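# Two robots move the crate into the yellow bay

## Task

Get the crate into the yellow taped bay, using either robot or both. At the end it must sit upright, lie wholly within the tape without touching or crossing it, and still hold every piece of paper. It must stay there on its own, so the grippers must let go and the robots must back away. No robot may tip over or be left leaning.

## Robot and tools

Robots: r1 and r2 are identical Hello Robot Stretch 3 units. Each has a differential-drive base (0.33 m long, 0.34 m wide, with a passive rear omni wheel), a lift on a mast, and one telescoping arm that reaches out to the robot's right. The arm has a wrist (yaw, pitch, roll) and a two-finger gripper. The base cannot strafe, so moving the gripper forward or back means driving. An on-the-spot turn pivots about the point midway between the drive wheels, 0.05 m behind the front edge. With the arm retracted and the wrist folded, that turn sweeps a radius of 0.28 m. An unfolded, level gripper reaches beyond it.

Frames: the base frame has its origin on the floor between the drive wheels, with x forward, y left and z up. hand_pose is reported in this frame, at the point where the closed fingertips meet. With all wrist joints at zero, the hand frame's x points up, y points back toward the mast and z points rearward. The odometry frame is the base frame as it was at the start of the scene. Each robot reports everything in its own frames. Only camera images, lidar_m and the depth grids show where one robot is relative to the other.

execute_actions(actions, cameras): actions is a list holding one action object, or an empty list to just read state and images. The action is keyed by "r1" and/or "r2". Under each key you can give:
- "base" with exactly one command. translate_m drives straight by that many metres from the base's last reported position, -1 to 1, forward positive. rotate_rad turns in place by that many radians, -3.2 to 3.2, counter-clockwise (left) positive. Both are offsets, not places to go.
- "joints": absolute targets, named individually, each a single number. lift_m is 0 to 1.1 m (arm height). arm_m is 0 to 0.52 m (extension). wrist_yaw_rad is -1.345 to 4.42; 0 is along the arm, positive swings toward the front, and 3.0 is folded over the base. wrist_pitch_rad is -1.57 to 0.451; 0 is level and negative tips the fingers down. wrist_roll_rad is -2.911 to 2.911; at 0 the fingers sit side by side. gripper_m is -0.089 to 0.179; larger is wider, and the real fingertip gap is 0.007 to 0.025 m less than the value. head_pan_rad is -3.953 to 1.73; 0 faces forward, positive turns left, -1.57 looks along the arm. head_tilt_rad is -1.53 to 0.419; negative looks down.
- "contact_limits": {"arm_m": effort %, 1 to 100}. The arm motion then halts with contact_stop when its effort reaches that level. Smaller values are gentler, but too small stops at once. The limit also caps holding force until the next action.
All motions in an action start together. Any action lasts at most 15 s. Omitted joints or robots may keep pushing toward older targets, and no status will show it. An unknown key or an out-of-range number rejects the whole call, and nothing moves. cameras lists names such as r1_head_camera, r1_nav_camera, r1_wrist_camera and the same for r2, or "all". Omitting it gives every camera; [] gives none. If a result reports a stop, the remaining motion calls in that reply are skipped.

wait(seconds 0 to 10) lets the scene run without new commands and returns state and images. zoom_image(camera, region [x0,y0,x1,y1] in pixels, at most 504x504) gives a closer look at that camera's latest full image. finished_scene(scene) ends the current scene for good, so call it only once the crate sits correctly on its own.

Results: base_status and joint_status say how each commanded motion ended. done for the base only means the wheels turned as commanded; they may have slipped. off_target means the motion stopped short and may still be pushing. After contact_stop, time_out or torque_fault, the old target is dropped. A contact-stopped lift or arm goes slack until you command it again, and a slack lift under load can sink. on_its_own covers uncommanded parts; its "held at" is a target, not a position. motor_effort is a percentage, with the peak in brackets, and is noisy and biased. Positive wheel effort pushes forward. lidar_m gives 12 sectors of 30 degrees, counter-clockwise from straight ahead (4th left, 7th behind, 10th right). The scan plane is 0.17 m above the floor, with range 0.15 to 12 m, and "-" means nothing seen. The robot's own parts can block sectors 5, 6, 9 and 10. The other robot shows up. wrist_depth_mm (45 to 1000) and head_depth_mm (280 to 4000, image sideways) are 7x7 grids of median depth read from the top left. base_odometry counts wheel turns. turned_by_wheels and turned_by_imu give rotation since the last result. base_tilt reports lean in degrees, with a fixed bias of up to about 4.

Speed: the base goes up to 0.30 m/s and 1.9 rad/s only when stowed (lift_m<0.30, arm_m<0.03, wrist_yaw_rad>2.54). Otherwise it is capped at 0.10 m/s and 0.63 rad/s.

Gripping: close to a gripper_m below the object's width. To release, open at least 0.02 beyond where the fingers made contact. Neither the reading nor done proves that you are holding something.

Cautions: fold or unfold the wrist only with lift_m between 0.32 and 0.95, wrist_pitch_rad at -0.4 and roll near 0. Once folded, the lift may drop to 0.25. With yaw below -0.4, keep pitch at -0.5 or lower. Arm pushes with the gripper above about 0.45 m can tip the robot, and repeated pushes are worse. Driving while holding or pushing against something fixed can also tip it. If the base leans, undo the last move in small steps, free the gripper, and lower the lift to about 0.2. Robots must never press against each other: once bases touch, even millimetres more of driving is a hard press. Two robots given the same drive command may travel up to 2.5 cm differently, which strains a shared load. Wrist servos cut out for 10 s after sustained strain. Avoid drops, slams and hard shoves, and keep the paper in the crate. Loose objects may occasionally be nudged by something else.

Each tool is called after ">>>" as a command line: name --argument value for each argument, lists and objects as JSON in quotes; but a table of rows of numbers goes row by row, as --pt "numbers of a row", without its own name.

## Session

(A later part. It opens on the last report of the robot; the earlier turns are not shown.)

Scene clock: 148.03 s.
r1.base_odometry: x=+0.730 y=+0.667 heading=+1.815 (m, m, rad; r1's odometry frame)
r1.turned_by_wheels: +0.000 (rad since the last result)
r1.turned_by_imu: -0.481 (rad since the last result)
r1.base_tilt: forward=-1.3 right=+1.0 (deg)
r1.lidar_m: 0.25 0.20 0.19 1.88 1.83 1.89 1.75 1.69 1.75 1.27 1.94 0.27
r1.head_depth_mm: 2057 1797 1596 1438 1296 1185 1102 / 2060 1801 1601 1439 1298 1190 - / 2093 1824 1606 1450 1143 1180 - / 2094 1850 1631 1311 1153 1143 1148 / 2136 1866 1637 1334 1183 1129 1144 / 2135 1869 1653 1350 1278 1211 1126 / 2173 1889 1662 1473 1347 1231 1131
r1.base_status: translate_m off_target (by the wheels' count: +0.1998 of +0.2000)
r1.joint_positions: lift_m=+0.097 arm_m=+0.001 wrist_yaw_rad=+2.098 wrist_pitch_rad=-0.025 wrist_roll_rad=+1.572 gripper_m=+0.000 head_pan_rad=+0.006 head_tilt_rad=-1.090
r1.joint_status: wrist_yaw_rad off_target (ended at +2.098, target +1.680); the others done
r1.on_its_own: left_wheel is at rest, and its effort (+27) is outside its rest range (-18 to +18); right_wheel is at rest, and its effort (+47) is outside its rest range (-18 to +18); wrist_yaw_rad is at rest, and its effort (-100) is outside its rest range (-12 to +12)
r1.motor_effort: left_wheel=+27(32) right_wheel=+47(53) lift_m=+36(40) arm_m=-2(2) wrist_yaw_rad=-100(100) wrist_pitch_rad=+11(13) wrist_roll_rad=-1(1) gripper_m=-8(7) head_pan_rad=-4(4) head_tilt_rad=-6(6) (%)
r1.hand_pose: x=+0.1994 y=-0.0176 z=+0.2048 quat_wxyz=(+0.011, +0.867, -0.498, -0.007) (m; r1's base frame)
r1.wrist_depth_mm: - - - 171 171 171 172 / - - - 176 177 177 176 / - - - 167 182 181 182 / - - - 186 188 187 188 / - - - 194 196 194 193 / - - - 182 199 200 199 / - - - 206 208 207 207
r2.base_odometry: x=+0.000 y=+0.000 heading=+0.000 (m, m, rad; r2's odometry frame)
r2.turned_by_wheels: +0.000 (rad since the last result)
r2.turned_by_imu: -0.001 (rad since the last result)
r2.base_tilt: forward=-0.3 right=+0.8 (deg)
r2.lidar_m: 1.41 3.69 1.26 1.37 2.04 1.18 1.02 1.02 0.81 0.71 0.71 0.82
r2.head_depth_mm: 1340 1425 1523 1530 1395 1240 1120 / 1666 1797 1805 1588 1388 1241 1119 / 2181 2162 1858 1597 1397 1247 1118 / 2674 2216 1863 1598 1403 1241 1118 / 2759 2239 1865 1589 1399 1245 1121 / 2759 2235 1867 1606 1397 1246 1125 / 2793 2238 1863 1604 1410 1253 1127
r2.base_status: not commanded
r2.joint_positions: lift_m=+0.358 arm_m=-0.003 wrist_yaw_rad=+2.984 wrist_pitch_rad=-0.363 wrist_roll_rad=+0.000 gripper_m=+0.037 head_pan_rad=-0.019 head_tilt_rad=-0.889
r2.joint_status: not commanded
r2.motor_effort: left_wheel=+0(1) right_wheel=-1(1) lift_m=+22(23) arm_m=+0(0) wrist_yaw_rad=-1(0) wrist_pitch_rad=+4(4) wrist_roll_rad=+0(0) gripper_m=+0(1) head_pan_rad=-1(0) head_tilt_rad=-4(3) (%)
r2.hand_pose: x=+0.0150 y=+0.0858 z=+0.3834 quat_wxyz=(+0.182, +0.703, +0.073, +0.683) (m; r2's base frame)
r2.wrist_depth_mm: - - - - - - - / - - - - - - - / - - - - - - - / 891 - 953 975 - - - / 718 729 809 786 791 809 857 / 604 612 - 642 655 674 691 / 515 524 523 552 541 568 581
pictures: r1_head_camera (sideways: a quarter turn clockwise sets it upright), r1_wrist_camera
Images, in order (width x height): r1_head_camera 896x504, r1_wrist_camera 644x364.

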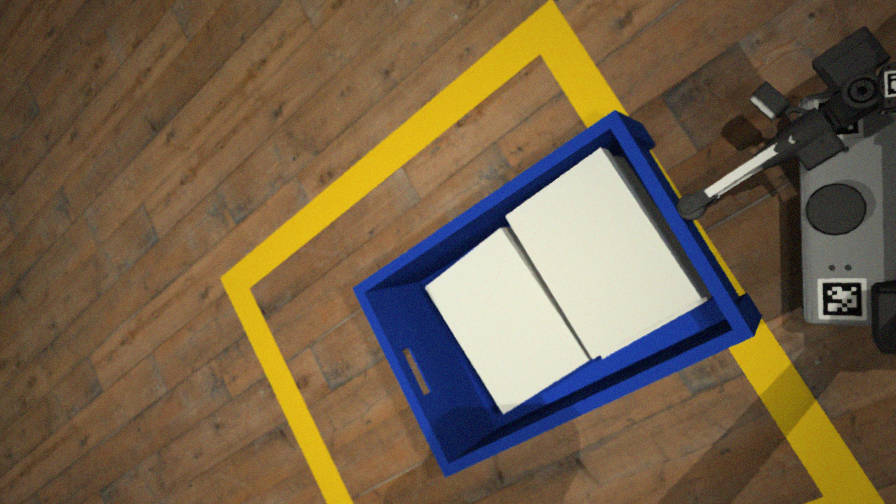

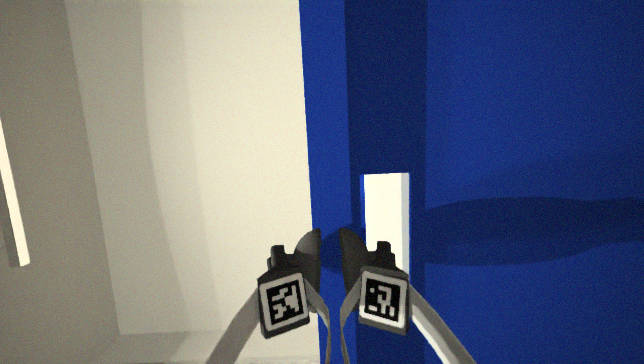

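>>> execute_actions --actions '[{"r1":{"base":{"translate_m":-0.1},"joints":{"lift_m":0.45,"wrist_yaw_rad":2.0}}}]' --cameras '[]'

>>> execute_actions --actions '[{"r1":{"base":{"rotate_rad":1.43}}}]' --cameras '[]'

>>> execute_actions --actions '[{"r1":{"base":{"translate_m":-0.28}}}]' --cameras '[]'

>>> execute_actions --actions '[{"r1":{"base":{"rotate_rad":-0.78}}}]' --cameras '["r1_head_camera"]'

>>> execute_actions --actions '[{"r1":{"base":{"translate_m":0.5}}}]' --cameras '["r1_head_camera","r1_nav_camera"]'

Scene clock: 160.57 s.
r1.base_odometry: x=+0.754 y=+0.570 heading=+1.815 (m, m, rad; r1's odometry frame)
r1.turned_by_wheels: +0.000 (rad since the last result)
r1.turned_by_imu: -0.001 (rad since the last result)
r1.base_tilt: forward=-1.3 right=+1.0 (deg)
r1.lidar_m: 0.29 0.27 2.49 1.83 1.78 1.83 1.67 1.60 1.66 1.28 2.00 0.39
r1.head_depth_mm: 2046 1789 1583 1429 1295 1199 1113 / 2073 1816 1603 1441 1286 1206 - / 2071 1827 1620 1420 1178 1186 1138 / 2131 1838 1620 1322 1157 1204 1142 / 2149 1864 1639 1341 1199 1185 1139 / 2152 1886 1640 1386 1307 1221 1125 / 2165 1880 1665 1461 1345 1228 1128
r1.base_status: done
r1.joint_positions: lift_m=+0.450 arm_m=+0.001 wrist_yaw_rad=+2.002 wrist_pitch_rad=-0.020 wrist_roll_rad=+1.572 gripper_m=+0.000 head_pan_rad=+0.006 head_tilt_rad=-1.090
r1.joint_status: all done
r1.motor_effort: left_wheel=+1(9) right_wheel=-1(43) lift_m=+39(42) arm_m=-2(10) wrist_yaw_rad=-1(47) wrist_pitch_rad=+9(16) wrist_roll_rad=-1(1) gripper_m=-3(6) head_pan_rad=-5(5) head_tilt_rad=-5(6) (%)
r1.hand_pose: x=+0.2109 y=-0.0394 z=+0.5589 quat_wxyz=(+0.009, +0.842, -0.540, -0.006) (m; r1's base frame)
r1.wrist_depth_mm: - - - - - - 464 / - - - - - 769 488 / - - - - - 842 494 / - - - - - 862 497 / - - - - - 831 498 / - - - - - - 519 / - - - - - - 682
r2.base_odometry: x=+0.000 y=+0.000 heading=+0.000 (m, m, rad; r2's odometry frame)
r2.turned_by_wheels: +0.000 (rad since the last result)
r2.turned_by_imu: -0.002 (rad since the last result)
r2.base_tilt: forward=-0.3 right=+0.8 (deg)
r2.lidar_m: 1.42 3.68 1.26 1.38 2.04 1.17 1.02 1.02 0.82 0.70 0.70 0.82
r2.head_depth_mm: 1343 1420 1514 1525 1397 1237 1115 / 1661 1792 1795 1595 1390 1238 1120 / 2205 2157 1850 1595 1392 1245 1120 / 2692 2233 1859 1594 1398 1240 1120 / 2763 2240 1852 1597 1406 1251 1121 / 2762 2226 1862 1598 1403 1247 1124 / 2799 2246 1868 1596 1405 1246 1126
r2.base_status: not commanded
r2.joint_positions: lift_m=+0.358 arm_m=-0.003 wrist_yaw_rad=+2.984 wrist_pitch_rad=-0.363 wrist_roll_rad=+0.000 gripper_m=+0.037 head_pan_rad=-0.019 head_tilt_rad=-0.889
r2.joint_status: not commanded
r2.motor_effort: left_wheel=+0(0) right_wheel=-1(1) lift_m=+23(22) arm_m=+0(0) wrist_yaw_rad=-1(0) wrist_pitch_rad=+4(4) wrist_roll_rad=+0(0) gripper_m=+1(1) head_pan_rad=+0(0) head_tilt_rad=-4(4) (%)
r2.hand_pose: x=+0.0150 y=+0.0858 z=+0.3834 quat_wxyz=(+0.182, +0.703, +0.073, +0.683) (m; r2's base frame)
r2.wrist_depth_mm: - - - - - - - / - - - - - - - / - - - - - - - / 877 - 930 991 - - - / 728 726 790 774 802 802 844 / 607 604 - 641 661 673 695 / 512 530 527 543 539 560 577
pictures: none
No camera images: the call's "cameras" was empty. Leave "cameras" out to get every camera's image.

Scene clock: 163.77 s.
r1.base_odometry: x=+0.754 y=+0.570 heading=-3.038 (m, m, rad; r1's odometry frame)
r1.turned_by_wheels: +1.430 (rad since the last result)
r1.turned_by_imu: +1.429 (rad since the last result)
r1.base_tilt: forward=-1.2 right=+1.0 (deg)
r1.lidar_m: 1.92 1.76 1.78 1.74 1.60 1.62 1.27 1.99 0.43 0.34 0.27 0.27
r1.head_depth_mm: 2033 1795 1586 1433 1290 1067 1103 / 2065 1809 1596 1439 1313 1194 - / 2088 1822 1606 1437 1320 1186 1136 / 2076 1835 1622 1458 1322 1206 1150 / 2003 1844 1647 1466 1322 1212 1136 / 1900 1866 1655 1478 1331 1218 1120 / 1768 1887 1663 1487 1341 1228 1132
r1.base_status: done
r1.joint_positions: lift_m=+0.450 arm_m=+0.001 wrist_yaw_rad=+2.001 wrist_pitch_rad=-0.020 wrist_roll_rad=+1.572 gripper_m=+0.000 head_pan_rad=+0.006 head_tilt_rad=-1.090
r1.joint_status: not commanded
r1.motor_effort: left_wheel=-3(8) right_wheel=+4(8) lift_m=+39(39) arm_m=-2(2) wrist_yaw_rad=-2(2) wrist_pitch_rad=+9(9) wrist_roll_rad=-1(1) gripper_m=-3(2) head_pan_rad=-4(4) head_tilt_rad=-6(6) (%)
r1.hand_pose: x=+0.2110 y=-0.0395 z=+0.5589 quat_wxyz=(+0.009, +0.842, -0.540, -0.006) (m; r1's base frame)
r1.wrist_depth_mm: - - - - - - 679 / - - - - - - 692 / - - - - - - 688 / - - - - - - 707 / - - - - - - 705 / - - - - - - 702 / - - - - - - 717
r2.base_odometry: x=+0.000 y=+0.000 heading=+0.000 (m, m, rad; r2's odometry frame)
r2.turned_by_wheels: +0.000 (rad since the last result)
r2.turned_by_imu: -0.001 (rad since the last result)
r2.base_tilt: forward=-0.3 right=+0.7 (deg)
r2.lidar_m: 1.42 3.69 1.26 1.36 2.04 1.18 1.02 1.02 0.82 0.70 0.71 0.82
r2.head_depth_mm: 1335 1420 1515 1528 1389 1240 1118 / 1654 1782 1807 1591 1395 1233 1122 / 2191 2155 1855 1591 1395 1242 1122 / 2662 2214 1853 1597 1404 1243 1121 / 2787 2225 1861 1607 1402 1247 1126 / 2792 2245 1856 1601 1403 1248 1125 / 2800 2240 1864 1603 1401 1253 1127
r2.base_status: not commanded
r2.joint_positions: lift_m=+0.358 arm_m=-0.003 wrist_yaw_rad=+2.984 wrist_pitch_rad=-0.363 wrist_roll_rad=+0.000 gripper_m=+0.037 head_pan_rad=-0.019 head_tilt_rad=-0.889
r2.joint_status: not commanded
r2.motor_effort: left_wheel=+0(0) right_wheel=-1(1) lift_m=+22(23) arm_m=+0(0) wrist_yaw_rad=-1(1) wrist_pitch_rad=+4(4) wrist_roll_rad=+1(0) gripper_m=-1(1) head_pan_rad=+0(1) head_tilt_rad=-4(3) (%)
r2.hand_pose: x=+0.0150 y=+0.0858 z=+0.3834 quat_wxyz=(+0.182, +0.703, +0.073, +0.683) (m; r2's base frame)
r2.wrist_depth_mm: - - - - - - - / - - - - - - - / - - - - - - - / 892 - 935 960 973 - - / 723 726 796 772 811 800 845 / 603 606 - 640 671 666 690 / 514 526 522 544 545 571 579
pictures: none
No camera images: the call's "cameras" was empty. Leave "cameras" out to get every camera's image.

Scene clock: 167.53 s.
r1.base_odometry: x=+1.033 y=+0.599 heading=-3.038 (m, m, rad; r1's odometry frame)
r1.turned_by_wheels: +0.000 (rad since the last result)
r1.turned_by_imu: -0.001 (rad since the last result)
r1.base_tilt: forward=-1.2 right=+1.0 (deg)
r1.lidar_m: 2.15 1.99 2.00 1.56 1.43 1.45 1.00 1.11 1.80 2.23 0.44 0.47
r1.head_depth_mm: 2048 1802 1596 1380 1161 1192 1106 / 2075 1805 1597 1437 1270 1218 - / 2078 1816 1614 1449 1323 1194 1144 / 2112 1844 1638 1454 1311 1211 1142 / 2147 1854 1645 1466 1324 1212 1137 / 2082 1869 1654 1472 1337 1219 1126 / 1989 1898 1667 1490 1352 1231 1131
r1.base_status: done
r1.joint_positions: lift_m=+0.450 arm_m=+0.001 wrist_yaw_rad=+2.001 wrist_pitch_rad=-0.020 wrist_roll_rad=+1.572 gripper_m=+0.000 head_pan_rad=+0.006 head_tilt_rad=-1.090
r1.joint_status: not commanded
r1.motor_effort: left_wheel=-2(10) right_wheel=+4(5) lift_m=+39(39) arm_m=-2(3) wrist_yaw_rad=-1(1) wrist_pitch_rad=+9(9) wrist_roll_rad=-1(1) gripper_m=-2(2) head_pan_rad=-4(5) head_tilt_rad=-5(6) (%)
r1.hand_pose: x=+0.2110 y=-0.0395 z=+0.5589 quat_wxyz=(+0.009, +0.842, -0.540, -0.006) (m; r1's base frame)
r1.wrist_depth_mm: - - - - - - 673 / - - - - - - 693 / - - - - - - 682 / - - - - - - 694 / - - - - - - 708 / - - - - - - 708 / - - - - - - 725
r2.base_odometry: x=+0.000 y=+0.000 heading=+0.000 (m, m, rad; r2's odometry frame)
r2.turned_by_wheels: +0.000 (rad since the last result)
r2.turned_by_imu: -0.001 (rad since the last result)
r2.base_tilt: forward=-0.2 right=+0.7 (deg)
r2.lidar_m: 1.42 3.70 1.26 1.10 2.04 1.17 1.02 1.02 0.81 0.71 0.71 0.82
r2.head_depth_mm: 1342 1421 1518 1533 1388 1235 1116 / 1664 1784 1800 1594 1394 1241 1120 / 2186 2161 1851 1592 1397 1242 1120 / 2691 2225 1853 1594 1400 1246 1121 / 2778 2246 1845 1604 1395 1244 1125 / 2769 2238 1880 1602 1395 1250 1125 / 2789 2238 1872 1601 1406 1252 1124
r2.base_status: not commanded
r2.joint_positions: lift_m=+0.358 arm_m=-0.003 wrist_yaw_rad=+2.984 wrist_pitch_rad=-0.363 wrist_roll_rad=+0.000 gripper_m=+0.037 head_pan_rad=-0.019 head_tilt_rad=-0.889
r2.joint_status: not commanded
r2.motor_effort: left_wheel=+0(1) right_wheel=-1(1) lift_m=+22(23) arm_m=+0(0) wrist_yaw_rad=+0(1) wrist_pitch_rad=+4(4) wrist_roll_rad=+0(0) gripper_m=+0(0) head_pan_rad=-1(0) head_tilt_rad=-4(4) (%)
r2.hand_pose: x=+0.0150 y=+0.0858 z=+0.3834 quat_wxyz=(+0.182, +0.703, +0.073, +0.683) (m; r2's base frame)
r2.wrist_depth_mm: - - - - - - - / - - - - - - - / - - - - - - - / 891 - 925 993 - - - / 709 727 804 779 799 821 874 / 604 601 - 639 660 671 676 / 516 526 520 542 544 568 576
pictures: none
No camera images: the call's "cameras" was empty. Leave "cameras" out to get every camera's image.

Scene clock: 169.73 s.
r1.base_odometry: x=+1.033 y=+0.599 heading=+2.465 (m, m, rad; r1's odometry frame)
r1.turned_by_wheels: -0.780 (rad since the last result)
r1.turned_by_imu: -0.780 (rad since the last result)
r1.base_tilt: forward=-1.3 right=+1.0 (deg)
r1.lidar_m: 0.45 0.50 2.00 1.99 1.81 1.45 1.43 1.55 1.00 1.78 1.93 0.44
r1.head_depth_mm: 2049 1799 1587 1435 1295 1201 1110 / 2059 1797 1527 1380 1281 1211 - / 2072 1821 1454 1269 1255 1185 1142 / 2106 1841 1454 1276 1291 1202 1148 / 2135 1852 1622 1418 1301 1210 1140 / 2129 1877 1649 1474 1341 1219 1120 / 2181 1894 1657 1491 1345 1227 1131
r1.base_status: done
r1.joint_positions: lift_m=+0.450 arm_m=+0.001 wrist_yaw_rad=+2.001 wrist_pitch_rad=-0.020 wrist_roll_rad=+1.572 gripper_m=+0.000 head_pan_rad=+0.006 head_tilt_rad=-1.090
r1.joint_status: not commanded
r1.motor_effort: left_wheel=+3(9) right_wheel=-3(7) lift_m=+39(39) arm_m=-2(2) wrist_yaw_rad=-3(2) wrist_pitch_rad=+9(9) wrist_roll_rad=-1(1) gripper_m=-3(4) head_pan_rad=-5(4) head_tilt_rad=-5(6) (%)
r1.hand_pose: x=+0.2110 y=-0.0395 z=+0.5589 quat_wxyz=(+0.009, +0.842, -0.540, -0.006) (m; r1's base frame)
r1.wrist_depth_mm: - - - - - 842 481 / - - - - - 836 488 / - - - - - 722 492 / - - - - - - 470 / - - - - - - 518 / - - - - - - 708 / - - - - - - 717
r2.base_odometry: x=+0.000 y=+0.000 heading=+0.000 (m, m, rad; r2's odometry frame)
r2.turned_by_wheels: +0.000 (rad since the last result)
r2.turned_by_imu: +0.000 (rad since the last result)
r2.base_tilt: forward=-0.3 right=+0.8 (deg)
r2.lidar_m: 1.42 3.70 1.26 1.11 2.04 1.17 1.02 1.01 0.82 0.71 0.70 0.82
r2.head_depth_mm: 1340 1422 1518 1527 1390 1238 1115 / 1658 1791 1810 1591 1389 1236 1119 / 2191 2158 1851 1595 1400 1241 1121 / 2669 2232 1877 1600 1397 1243 1123 / 2772 2235 1851 1593 1400 1247 1121 / 2780 2237 1870 1599 1404 1249 1126 / 2808 2237 1870 1606 1408 1246 1125
r2.base_status: not commanded
r2.joint_positions: lift_m=+0.358 arm_m=-0.003 wrist_yaw_rad=+2.984 wrist_pitch_rad=-0.363 wrist_roll_rad=+0.000 gripper_m=+0.037 head_pan_rad=-0.019 head_tilt_rad=-0.889
r2.joint_status: not commanded
r2.motor_effort: left_wheel=+0(1) right_wheel=-1(1) lift_m=+23(23) arm_m=+0(0) wrist_yaw_rad=+0(0) wrist_pitch_rad=+5(4) wrist_roll_rad=+0(0) gripper_m=+0(0) head_pan_rad=-1(0) head_tilt_rad=-4(4) (%)
r2.hand_pose: x=+0.0150 y=+0.0858 z=+0.3834 quat_wxyz=(+0.182, +0.703, +0.073, +0.683) (m; r2's base frame)
r2.wrist_depth_mm: - - - - - - - / - - - - - - - / - - - - - - - / 887 - 938 969 - - - / 710 734 811 788 803 812 845 / 591 599 - 634 661 673 692 / 513 529 526 545 544 570 577
pictures: r1_head_camera (sideways: a quarter turn clockwise sets it upright)
Images, in order (width x height): r1_head_camera 896x504.

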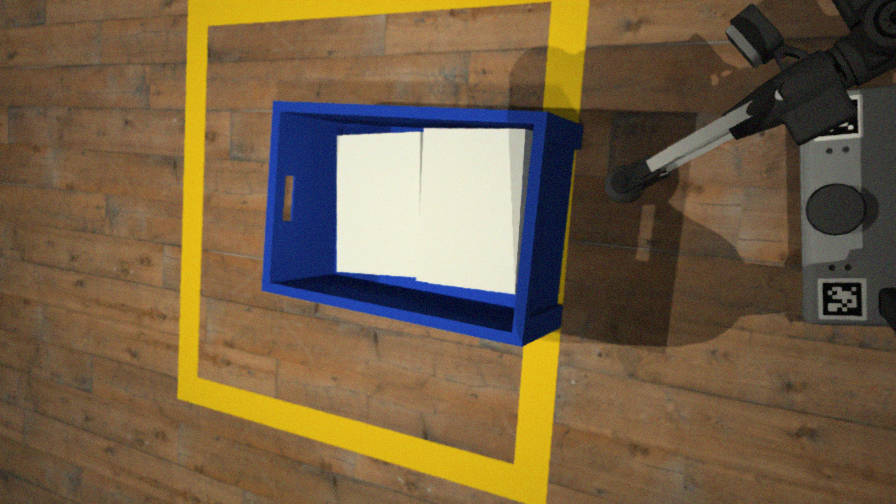

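Scene clock: 175.93 s.
r1.base_odometry: x=+0.643 y=+0.912 heading=+2.465 (m, m, rad; r1's odometry frame)
r1.turned_by_wheels: +0.000 (rad since the last result)
r1.turned_by_imu: -0.202 (rad since the last result)
r1.base_tilt: forward=-1.3 right=+1.0 (deg)
r1.lidar_m: 0.51 0.30 0.15 0.18 1.99 2.00 1.88 1.92 1.29 1.82 0.15 0.41
r1.head_depth_mm: 2038 1781 1598 1426 1296 1203 1103 / 2074 1794 1595 1447 1282 1164 - / 2096 1826 1619 1312 1223 1055 1035 / 2120 1838 1623 1382 1213 1059 1047 / 2130 1858 1635 1395 1230 1084 1085 / 2161 1872 1651 1472 1327 1207 1116 / 2185 1893 1671 1490 1343 1231 1128
r1.base_status: translate_m off_target (by the wheels' count: +0.4997 of +0.5000)
r1.joint_positions: lift_m=+0.450 arm_m=+0.001 wrist_yaw_rad=+2.000 wrist_pitch_rad=-0.019 wrist_roll_rad=+1.572 gripper_m=+0.000 head_pan_rad=+0.006 head_tilt_rad=-1.091
r1.joint_status: not commanded
r1.on_its_own: left_wheel is at rest, and its effort (+67) is outside its rest range (-18 to +18); right_wheel is at rest, and its effort (+51) is outside its rest range (-18 to +18)
r1.motor_effort: left_wheel=+67(100) right_wheel=+51(86) lift_m=+32(39) arm_m=-2(3) wrist_yaw_rad=+0(2) wrist_pitch_rad=+8(9) wrist_roll_rad=-1(1) gripper_m=-2(2) head_pan_rad=-4(4) head_tilt_rad=-5(6) (%)
r1.hand_pose: x=+0.2111 y=-0.0397 z=+0.5596 quat_wxyz=(+0.008, +0.841, -0.540, -0.006) (m; r1's base frame)
r1.wrist_depth_mm: - - - - - - 490 / - - - - - - 530 / - - - - - - 575 / - - - - - 645 623 / - - - - - - 540 / - - - - - - 470 / - - - - - - 720
r2.base_odometry: x=+0.000 y=+0.000 heading=+0.000 (m, m, rad; r2's odometry frame)
r2.turned_by_wheels: +0.000 (rad since the last result)
r2.turned_by_imu: -0.001 (rad since the last result)
r2.base_tilt: forward=-0.3 right=+0.7 (deg)
r2.lidar_m: 1.42 3.70 1.30 3.03 2.03 1.17 1.01 1.01 0.82 0.70 0.71 0.82
r2.head_depth_mm: 1337 1421 1520 1528 1393 1241 1117 / 1665 1787 1802 1598 1395 1241 1118 / 2192 2161 1852 1594 1394 1241 1119 / 2665 2229 1861 1588 1397 1238 1120 / 2780 2229 1854 1591 1400 1244 1124 / 2755 2238 1871 1608 1402 1247 1124 / 2768 2244 1873 1604 1406 1249 1123
r2.base_status: not commanded
r2.joint_positions: lift_m=+0.358 arm_m=-0.003 wrist_yaw_rad=+2.984 wrist_pitch_rad=-0.363 wrist_roll_rad=+0.000 gripper_m=+0.037 head_pan_rad=-0.019 head_tilt_rad=-0.889
r2.joint_status: not commanded
r2.motor_effort: left_wheel=-1(1) right_wheel=-1(1) lift_m=+23(22) arm_m=+0(0) wrist_yaw_rad=-1(1) wrist_pitch_rad=+4(4) wrist_roll_rad=+0(0) gripper_m=-1(0) head_pan_rad=+0(0) head_tilt_rad=-3(4) (%)
r2.hand_pose: x=+0.0150 y=+0.0858 z=+0.3834 quat_wxyz=(+0.182, +0.703, +0.073, +0.683) (m; r2's base frame)
r2.wrist_depth_mm: - - - - - - - / - - - - - - - / - - - - - - - / 896 - 967 967 - - - / 737 737 796 775 796 826 832 / 604 614 - 634 663 664 691 / 512 523 519 547 550 563 578
pictures: r1_head_camera (sideways: a quarter turn clockwise sets it upright), r1_nav_camera (sideways: a quarter turn counterclockwise sets it upright)
Images, in order (width x height): r1_head_camera 896x504, r1_nav_camera 672x504.

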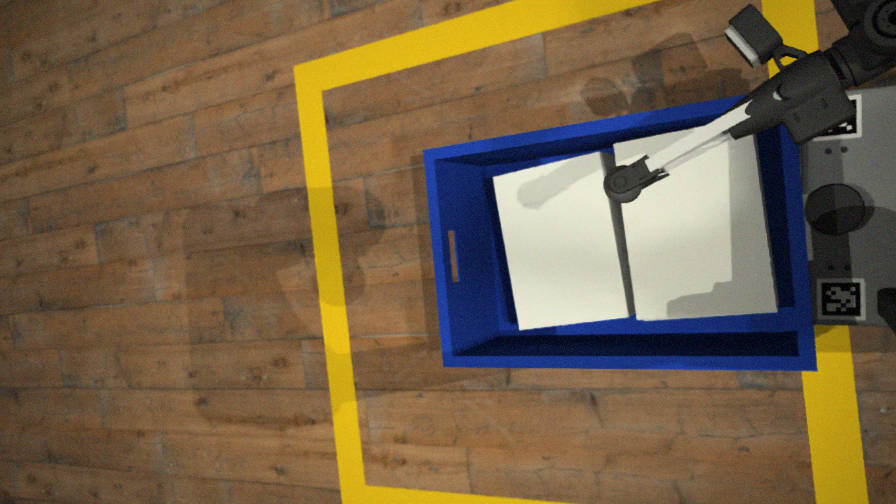

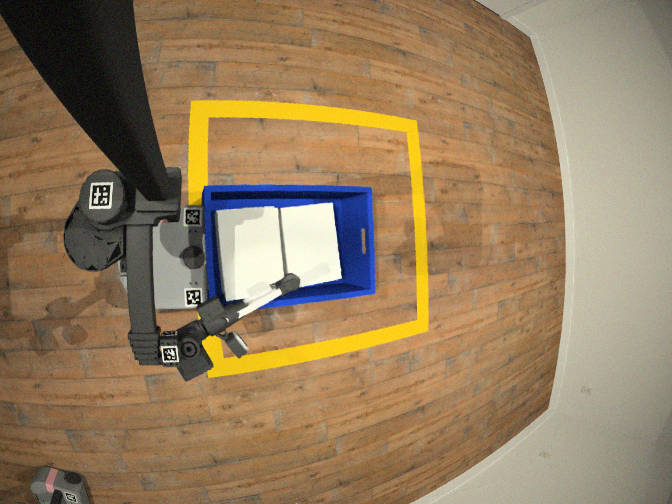

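Moving; a bit more.

>>> execute_actions --actions '[{"r1":{"base":{"translate_m":0.13}}}]' --cameras '[]'

>>> execute_actions --actions '[{"r1":{"base":{"translate_m":-0.4}}}]' --cameras '["r1_head_camera","r1_nav_camera"]'

Scene clock: 183.50 s.
r1.base_odometry: x=+0.542 y=+0.993 heading=+2.466 (m, m, rad; r1's odometry frame)
r1.turned_by_wheels: +0.000 (rad since the last result)
r1.turned_by_imu: +0.000 (rad since the last result)
r1.base_tilt: forward=-1.3 right=+1.0 (deg)
r1.lidar_m: 0.50 0.31 0.15 0.19 1.98 2.00 1.88 1.92 1.29 1.82 0.15 0.45
r1.head_depth_mm: 2034 1795 1588 1433 1296 1200 1110 / 2055 1808 1601 1436 1287 1165 - / 2084 1796 1614 1313 1219 1048 1042 / 2115 1834 1625 1393 1216 1055 1040 / 2135 1859 1646 1396 1228 1091 1092 / 2161 1875 1655 1480 1322 1212 1113 / 2190 1882 1672 1491 1346 1225 1132
r1.base_status: translate_m off_target (by the wheels' count: +0.1296 of +0.1300)
r1.joint_positions: lift_m=+0.450 arm_m=+0.001 wrist_yaw_rad=+2.000 wrist_pitch_rad=-0.019 wrist_roll_rad=+1.572 gripper_m=+0.000 head_pan_rad=+0.006 head_tilt_rad=-1.091
r1.joint_status: not commanded
r1.on_its_own: left_wheel is at rest, and its effort (+78) is outside its rest range (-18 to +18); right_wheel is at rest, and its effort (+67) is outside its rest range (-18 to +18)
r1.motor_effort: left_wheel=+78(84) right_wheel=+67(71) lift_m=+32(32) arm_m=-2(2) wrist_yaw_rad=+0(0) wrist_pitch_rad=+8(8) wrist_roll_rad=-2(2) gripper_m=-2(3) head_pan_rad=-4(4) head_tilt_rad=-5(5) (%)
r1.hand_pose: x=+0.2111 y=-0.0397 z=+0.5596 quat_wxyz=(+0.008, +0.841, -0.540, -0.006) (m; r1's base frame)
r1.wrist_depth_mm: - - - - - - 491 / - - - - - - 535 / - - - - - - 583 / - - - - - 650 621 / - - - - - - 539 / - - - - - - 479 / - - - - - - 717
r2.base_odometry: x=+0.000 y=+0.000 heading=+0.000 (m, m, rad; r2's odometry frame)
r2.turned_by_wheels: +0.000 (rad since the last result)
r2.turned_by_imu: -0.001 (rad since the last result)
r2.base_tilt: forward=-0.3 right=+0.8 (deg)
r2.lidar_m: 1.41 3.69 1.30 3.03 2.04 1.18 1.02 1.02 0.81 0.70 0.70 0.82
r2.head_depth_mm: 1339 1427 1524 1524 1395 1239 1115 / 1660 1794 1814 1595 1389 1237 1120 / 2202 2176 1868 1601 1401 1239 1121 / 2673 2216 1869 1599 1393 1243 1123 / 2762 2235 1868 1602 1393 1246 1121 / 2789 2223 1863 1605 1400 1249 1121 / 2777 2255 1870 1614 1406 1253 1126
r2.base_status: not commanded
r2.joint_positions: lift_m=+0.358 arm_m=-0.003 wrist_yaw_rad=+2.984 wrist_pitch_rad=-0.363 wrist_roll_rad=+0.000 gripper_m=+0.037 head_pan_rad=-0.019 head_tilt_rad=-0.889
r2.joint_status: not commanded
r2.motor_effort: left_wheel=-1(0) right_wheel=-1(1) lift_m=+23(23) arm_m=+0(0) wrist_yaw_rad=-1(1) wrist_pitch_rad=+4(4) wrist_roll_rad=+1(0) gripper_m=-1(0) head_pan_rad=-1(1) head_tilt_rad=-4(4) (%)
r2.hand_pose: x=+0.0150 y=+0.0858 z=+0.3834 quat_wxyz=(+0.182, +0.703, +0.073, +0.683) (m; r2's base frame)
r2.wrist_depth_mm: - - - - - - - / - - - - - - - / - - - - - - - / 900 - 958 975 - - - / 714 734 813 774 792 822 858 / 599 605 - 627 659 677 684 / 516 524 527 545 540 563 580
pictures: none
No camera images: the call's "cameras" was empty. Leave "cameras" out to get every camera's image.

Scene clock: 188.47 s.
r1.base_odometry: x=+0.854 y=+0.743 heading=+2.466 (m, m, rad; r1's odometry frame)
r1.turned_by_wheels: +0.000 (rad since the last result)
r1.turned_by_imu: -0.001 (rad since the last result)
r1.base_tilt: forward=-1.2 right=+1.0 (deg)
r1.lidar_m: 0.46 0.47 2.03 1.91 1.96 1.57 1.49 1.51 1.09 1.84 1.88 0.47
r1.head_depth_mm: 2040 1788 1594 1428 1293 1198 1110 / 2060 1789 1586 1431 1293 1213 - / 2094 1823 1446 1255 1278 1193 1139 / 2094 1830 1455 1271 1275 1207 1149 / 2133 1849 1452 1297 1271 1218 1137 / 2163 1880 1647 1478 1326 1221 1120 / 2172 1882 1655 1479 1344 1228 1132
r1.base_status: done
r1.joint_positions: lift_m=+0.450 arm_m=+0.001 wrist_yaw_rad=+2.000 wrist_pitch_rad=-0.019 wrist_roll_rad=+1.572 gripper_m=+0.000 head_pan_rad=+0.006 head_tilt_rad=-1.091
r1.joint_status: not commanded
r1.motor_effort: left_wheel=+0(70) right_wheel=+0(63) lift_m=+32(32) arm_m=-2(2) wrist_yaw_rad=-1(1) wrist_pitch_rad=+8(8) wrist_roll_rad=-1(1) gripper_m=-3(2) head_pan_rad=-4(4) head_tilt_rad=-4(4) (%)
r1.hand_pose: x=+0.2111 y=-0.0397 z=+0.5596 quat_wxyz=(+0.008, +0.841, -0.540, -0.006) (m; r1's base frame)
r1.wrist_depth_mm: - - - - - 842 487 / - - - - - 845 490 / - - - - - 819 493 / - - - - - 718 444 / - - - - - - 471 / - - - - - - 684 / - - - - - - 719
r2.base_odometry: x=+0.000 y=+0.000 heading=+0.000 (m, m, rad; r2's odometry frame)
r2.turned_by_wheels: +0.000 (rad since the last result)
r2.turned_by_imu: -0.001 (rad since the last result)
r2.base_tilt: forward=-0.3 right=+0.7 (deg)
r2.lidar_m: 1.42 3.71 1.29 1.19 2.04 1.17 1.02 1.02 0.81 0.70 0.71 0.82
r2.head_depth_mm: 1336 1419 1519 1532 1390 1239 1120 / 1662 1799 1805 1592 1397 1237 1121 / 2200 2151 1860 1586 1399 1242 1120 / 2672 2218 1858 1603 1401 1243 1119 / 2778 2230 1864 1602 1399 1250 1125 / 2783 2230 1869 1595 1403 1248 1123 / 2785 2231 1871 1602 1408 1255 1125
r2.base_status: not commanded
r2.joint_positions: lift_m=+0.358 arm_m=-0.003 wrist_yaw_rad=+2.984 wrist_pitch_rad=-0.363 wrist_roll_rad=+0.000 gripper_m=+0.037 head_pan_rad=-0.019 head_tilt_rad=-0.889
r2.joint_status: not commanded
r2.motor_effort: left_wheel=+0(1) right_wheel=-1(1) lift_m=+22(22) arm_m=+0(0) wrist_yaw_rad=+0(1) wrist_pitch_rad=+4(4) wrist_roll_rad=+0(0) gripper_m=+0(0) head_pan_rad=-1(0) head_tilt_rad=-4(4) (%)
r2.hand_pose: x=+0.0150 y=+0.0858 z=+0.3834 quat_wxyz=(+0.182, +0.703, +0.073, +0.683) (m; r2's base frame)
r2.wrist_depth_mm: - - - - - - - / - - - - - - - / - - - - - - - / 887 - 938 990 - - - / 710 728 795 775 804 818 845 / 613 598 - 630 655 678 693 / 520 527 529 550 540 574 576
pictures: r1_head_camera (sideways: a quarter turn clockwise sets it upright), r1_nav_camera (sideways: a quarter turn counterclockwise sets it upright)
Images, in order (width x height): r1_head_camera 896x504, r1_nav_camera 672x504.

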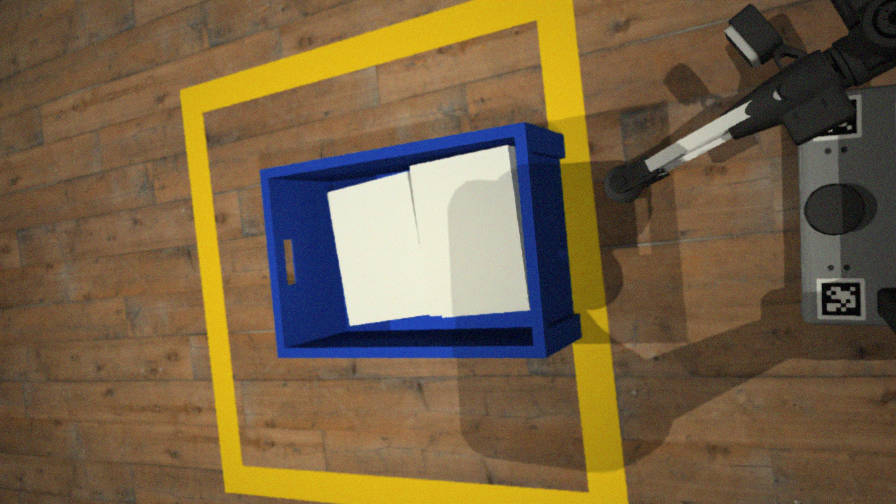

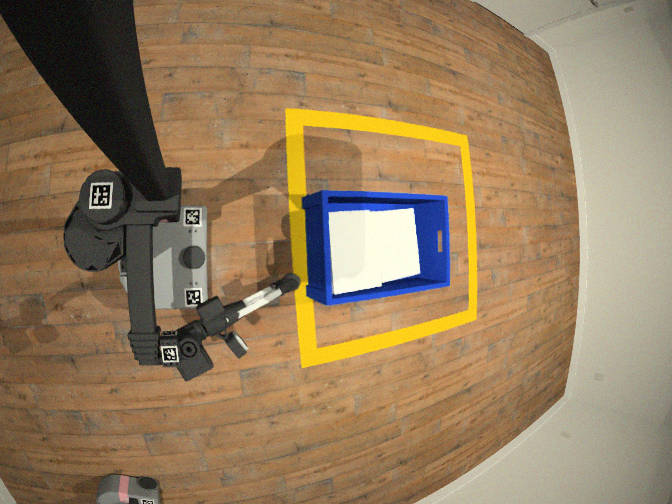

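>>> execute_actions --actions '[{"r1":{"base":{"rotate_rad":-3.04}}}]' --cameras '[]'

>>> execute_actions --actions '[{"r1":{"base":{"translate_m":-0.3},"joints":{"head_pan_rad":-3.1}}}]' --cameras '[]'

>>> execute_actions --actions '[{"r1":{"base":{"translate_m":0.3}}}]' --cameras '["r1_head_camera","r1_nav_camera"]'

Scene clock: 200.87 s.
r1.base_odometry: x=+0.854 y=+0.743 heading=-0.574 (m, m, rad; r1's odometry frame)
r1.turned_by_wheels: -3.040 (rad since the last result)
r1.turned_by_imu: -3.040 (rad since the last result)
r1.base_tilt: forward=-1.2 right=+1.0 (deg)
r1.lidar_m: 1.49 1.55 1.09 1.85 1.92 0.47 0.46 0.47 1.98 1.91 2.00 1.53
r1.head_depth_mm: 1493 1714 1584 1437 1294 1199 1108 / 1483 1730 1600 1443 1308 1212 - / 1479 1724 1613 1439 1323 1185 1142 / 1485 1740 1626 1458 1321 1208 1145 / 1477 1769 1639 1470 1329 1216 1135 / 1482 1761 1654 1486 1331 1228 1121 / 1485 1786 1666 1482 1350 1224 1130
r1.base_status: done
r1.joint_positions: lift_m=+0.450 arm_m=+0.001 wrist_yaw_rad=+2.000 wrist_pitch_rad=-0.019 wrist_roll_rad=+1.572 gripper_m=+0.000 head_pan_rad=+0.006 head_tilt_rad=-1.091
r1.joint_status: not commanded
r1.motor_effort: left_wheel=+3(8) right_wheel=-4(7) lift_m=+32(32) arm_m=-2(2) wrist_yaw_rad=+0(0) wrist_pitch_rad=+8(8) wrist_roll_rad=-1(1) gripper_m=-4(3) head_pan_rad=-5(4) head_tilt_rad=-4(5) (%)
r1.hand_pose: x=+0.2111 y=-0.0397 z=+0.5596 quat_wxyz=(+0.008, +0.841, -0.540, -0.006) (m; r1's base frame)
r1.wrist_depth_mm: - - - - - - 681 / - - - - - - 686 / - - - - - - 688 / - - - - - - 704 / - - - - - - 703 / - - - - - - 704 / - - - - - - 723
r2.base_odometry: x=+0.000 y=+0.000 heading=+0.000 (m, m, rad; r2's odometry frame)
r2.turned_by_wheels: +0.000 (rad since the last result)
r2.turned_by_imu: -0.002 (rad since the last result)
r2.base_tilt: forward=-0.3 right=+0.7 (deg)
r2.lidar_m: 1.41 3.70 1.30 1.11 2.03 1.18 1.02 1.02 0.82 0.70 0.70 0.82
r2.head_depth_mm: 1339 1419 1522 1530 1396 1243 1114 / 1665 1797 1806 1585 1394 1240 1118 / 2198 2173 1847 1593 1395 1240 1120 / 2676 2236 1861 1590 1398 1245 1118 / 2773 2241 1854 1595 1401 1249 1124 / 2773 2240 1862 1605 1401 1249 1126 / 2809 2223 1861 1599 1404 1245 1128
r2.base_status: not commanded
r2.joint_positions: lift_m=+0.358 arm_m=-0.003 wrist_yaw_rad=+2.984 wrist_pitch_rad=-0.363 wrist_roll_rad=+0.000 gripper_m=+0.037 head_pan_rad=-0.019 head_tilt_rad=-0.889
r2.joint_status: not commanded
r2.motor_effort: left_wheel=-1(1) right_wheel=-1(1) lift_m=+22(23) arm_m=+0(0) wrist_yaw_rad=+0(1) wrist_pitch_rad=+4(5) wrist_roll_rad=+0(0) gripper_m=+0(0) head_pan_rad=+0(0) head_tilt_rad=-4(3) (%)
r2.hand_pose: x=+0.0150 y=+0.0858 z=+0.3834 quat_wxyz=(+0.182, +0.703, +0.073, +0.683) (m; r2's base frame)
r2.wrist_depth_mm: - - - - - - - / - - - - - - - / - - - - - - - / 900 - 962 995 - - - / 721 728 794 758 802 817 851 / 600 597 - 633 660 679 684 / 520 520 525 543 541 567 581
pictures: none
No camera images: the call's "cameras" was empty. Leave "cameras" out to get every camera's image.

Scene clock: 204.80 s.
r1.base_odometry: x=+0.602 y=+0.906 heading=-0.574 (m, m, rad; r1's odometry frame)
r1.turned_by_wheels: +0.000 (rad since the last result)
r1.turned_by_imu: +0.000 (rad since the last result)
r1.base_tilt: forward=-1.2 right=+0.9 (deg)
r1.lidar_m: 1.78 1.86 1.26 1.85 1.93 0.28 0.28 0.29 1.97 1.91 1.99 1.84
r1.head_depth_mm: 2035 1804 1586 1419 1314 - 1091 / 2073 1807 1603 1338 1175 - 1077 / 2098 1828 1621 1323 1188 - 1075 / 2112 1842 1624 1360 1169 - 1085 / 2129 1854 1640 1447 1287 1246 - / 2157 1867 1647 1477 1339 1239 1098 / 2171 1900 1666 1493 1347 1231 1129
r1.base_status: translate_m off_target (by the wheels' count: -0.2998 of -0.3000)
r1.joint_positions: lift_m=+0.450 arm_m=+0.001 wrist_yaw_rad=+2.000 wrist_pitch_rad=-0.018 wrist_roll_rad=+1.572 gripper_m=+0.000 head_pan_rad=-3.093 head_tilt_rad=-1.091
r1.joint_status: all done
r1.on_its_own: left_wheel is at rest, and its effort (-25) is outside its rest range (-18 to +18); right_wheel is at rest, and its effort (-29) is outside its rest range (-18 to +18)
r1.motor_effort: left_wheel=-25(53) right_wheel=-29(64) lift_m=+32(32) arm_m=-2(2) wrist_yaw_rad=+0(1) wrist_pitch_rad=+8(8) wrist_roll_rad=-1(1) gripper_m=-3(3) head_pan_rad=-5(57) head_tilt_rad=-4(6) (%)
r1.hand_pose: x=+0.2111 y=-0.0397 z=+0.5596 quat_wxyz=(+0.008, +0.841, -0.540, -0.006) (m; r1's base frame)
r1.wrist_depth_mm: - - - - - - 685 / - - - - - - 686 / - - - - - - 691 / - - - - - - 705 / - - - - - - 707 / - - - - - - 706 / - - - - - - 715
r2.base_odometry: x=+0.000 y=+0.000 heading=+0.000 (m, m, rad; r2's odometry frame)
r2.turned_by_wheels: +0.000 (rad since the last result)
r2.turned_by_imu: -0.001 (rad since the last result)
r2.base_tilt: forward=-0.3 right=+0.7 (deg)
r2.lidar_m: 1.41 1.83 1.28 3.02 2.04 1.18 1.02 1.02 0.82 0.71 0.71 0.82
r2.head_depth_mm: 1333 1418 1518 1526 1393 1240 1119 / 1665 1797 1798 1581 1393 1237 1124 / 2198 2156 1850 1591 1395 1246 1117 / 2652 2210 1867 1597 1399 1241 1120 / 2759 2232 1856 1604 1406 1244 1121 / 2774 2237 1866 1599 1404 1244 1124 / 2778 2240 1862 1607 1410 1247 1124
r2.base_status: not commanded
r2.joint_positions: lift_m=+0.358 arm_m=-0.003 wrist_yaw_rad=+2.984 wrist_pitch_rad=-0.363 wrist_roll_rad=+0.000 gripper_m=+0.037 head_pan_rad=-0.019 head_tilt_rad=-0.889
r2.joint_status: not commanded
r2.motor_effort: left_wheel=-1(1) right_wheel=-1(1) lift_m=+23(22) arm_m=+0(0) wrist_yaw_rad=-1(0) wrist_pitch_rad=+4(4) wrist_roll_rad=+0(0) gripper_m=-1(1) head_pan_rad=+0(1) head_tilt_rad=-4(4) (%)
r2.hand_pose: x=+0.0150 y=+0.0858 z=+0.3834 quat_wxyz=(+0.182, +0.703, +0.073, +0.683) (m; r2's base frame)
r2.wrist_depth_mm: - - - - - - - / - - - - - - - / - - - - - - - / 893 - 934 976 998 - - / 713 724 789 774 806 807 843 / 592 607 - 638 666 671 684 / 517 525 527 547 540 571 576
pictures: none
No camera images: the call's "cameras" was empty. Leave "cameras" out to get every camera's image.

Scene clock: 208.77 s.
r1.base_odometry: x=+0.854 y=+0.743 heading=-0.574 (m, m, rad; r1's odometry frame)
r1.turned_by_wheels: +0.000 (rad since the last result)
r1.turned_by_imu: +0.000 (rad since the last result)
r1.base_tilt: forward=-1.3 right=+1.0 (deg)
r1.lidar_m: 1.48 1.54 1.09 1.85 1.93 0.57 0.57 0.59 1.97 1.91 2.00 1.54
r1.head_depth_mm: 2046 1798 1593 1432 1317 - 1080 / 2073 1795 1551 1295 1337 - 1077 / 2073 1807 1477 1289 1352 - 1074 / 2115 1845 1482 1312 1320 - 1079 / 2140 1855 1634 1427 1324 1245 - / 2156 1875 1653 1472 1334 1245 1099 / 2168 1894 1669 1479 1347 1227 1122
r1.base_status: done
r1.joint_positions: lift_m=+0.450 arm_m=+0.001 wrist_yaw_rad=+2.000 wrist_pitch_rad=-0.018 wrist_roll_rad=+1.572 gripper_m=+0.000 head_pan_rad=-3.093 head_tilt_rad=-1.091
r1.joint_status: not commanded
r1.motor_effort: left_wheel=+0(18) right_wheel=+0(21) lift_m=+32(32) arm_m=-2(3) wrist_yaw_rad=+0(1) wrist_pitch_rad=+8(8) wrist_roll_rad=-1(1) gripper_m=-3(3) head_pan_rad=-4(5) head_tilt_rad=-6(5) (%)
r1.hand_pose: x=+0.2111 y=-0.0397 z=+0.5596 quat_wxyz=(+0.008, +0.841, -0.540, -0.006) (m; r1's base frame)
r1.wrist_depth_mm: - - - - - - 671 / - - - - - - 682 / - - - - - - 704 / - - - - - - 693 / - - - - - - 708 / - - - - - - 710 / - - - - - - 722
r2.base_odometry: x=+0.000 y=+0.000 heading=+0.000 (m, m, rad; r2's odometry frame)
r2.turned_by_wheels: +0.000 (rad since the last result)
r2.turned_by_imu: -0.001 (rad since the last result)
r2.base_tilt: forward=-0.3 right=+0.7 (deg)
r2.lidar_m: 1.42 1.83 1.38 1.11 2.04 1.17 1.02 1.02 0.82 0.70 0.70 0.82
r2.head_depth_mm: 1342 1420 1519 1525 1393 1237 1118 / 1662 1786 1796 1592 1391 1242 1120 / 2200 2154 1862 1587 1395 1244 1122 / 2674 2212 1854 1591 1396 1243 1121 / 2781 2227 1858 1603 1400 1248 1120 / 2774 2237 1863 1598 1399 1248 1126 / 2780 2243 1876 1607 1411 1255 1127
r2.base_status: not commanded
r2.joint_positions: lift_m=+0.358 arm_m=-0.003 wrist_yaw_rad=+2.984 wrist_pitch_rad=-0.363 wrist_roll_rad=+0.000 gripper_m=+0.037 head_pan_rad=-0.019 head_tilt_rad=-0.889
r2.joint_status: not commanded
r2.motor_effort: left_wheel=+0(1) right_wheel=-1(1) lift_m=+22(23) arm_m=+1(0) wrist_yaw_rad=-1(1) wrist_pitch_rad=+5(4) wrist_roll_rad=+0(0) gripper_m=+0(0) head_pan_rad=-1(0) head_tilt_rad=-4(4) (%)
r2.hand_pose: x=+0.0150 y=+0.0858 z=+0.3834 quat_wxyz=(+0.182, +0.703, +0.073, +0.683) (m; r2's base frame)
r2.wrist_depth_mm: - - - - - - - / - - - - - - - / - - - - - - - / 894 - 969 995 - - - / 717 737 805 777 812 819 854 / 589 606 - 636 656 676 679 / 517 522 530 555 540 564 587
pictures: r1_head_camera (sideways: a quarter turn clockwise sets it upright), r1_nav_camera (sideways: a quarter turn counterclockwise sets it upright)
Images, in order (width x height): r1_head_camera 896x504, r1_nav_camera 672x504.

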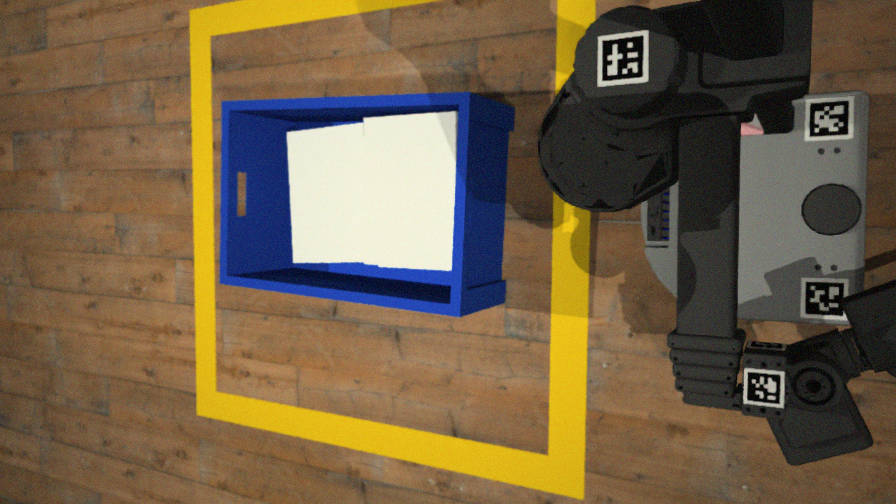

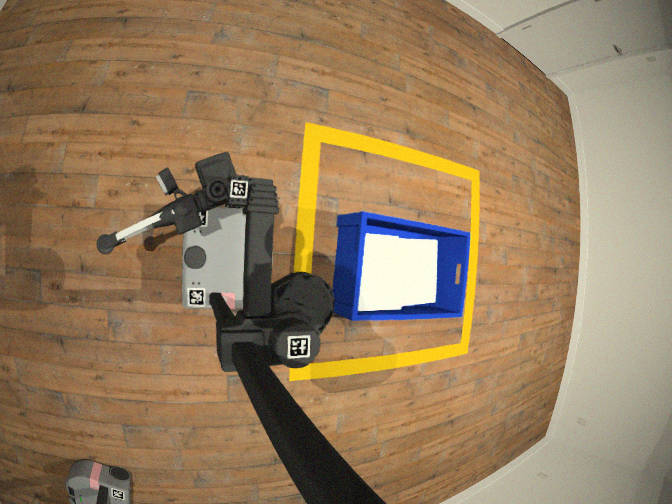

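>>> finished_scene --scene 2

The scene is finished: the task was done.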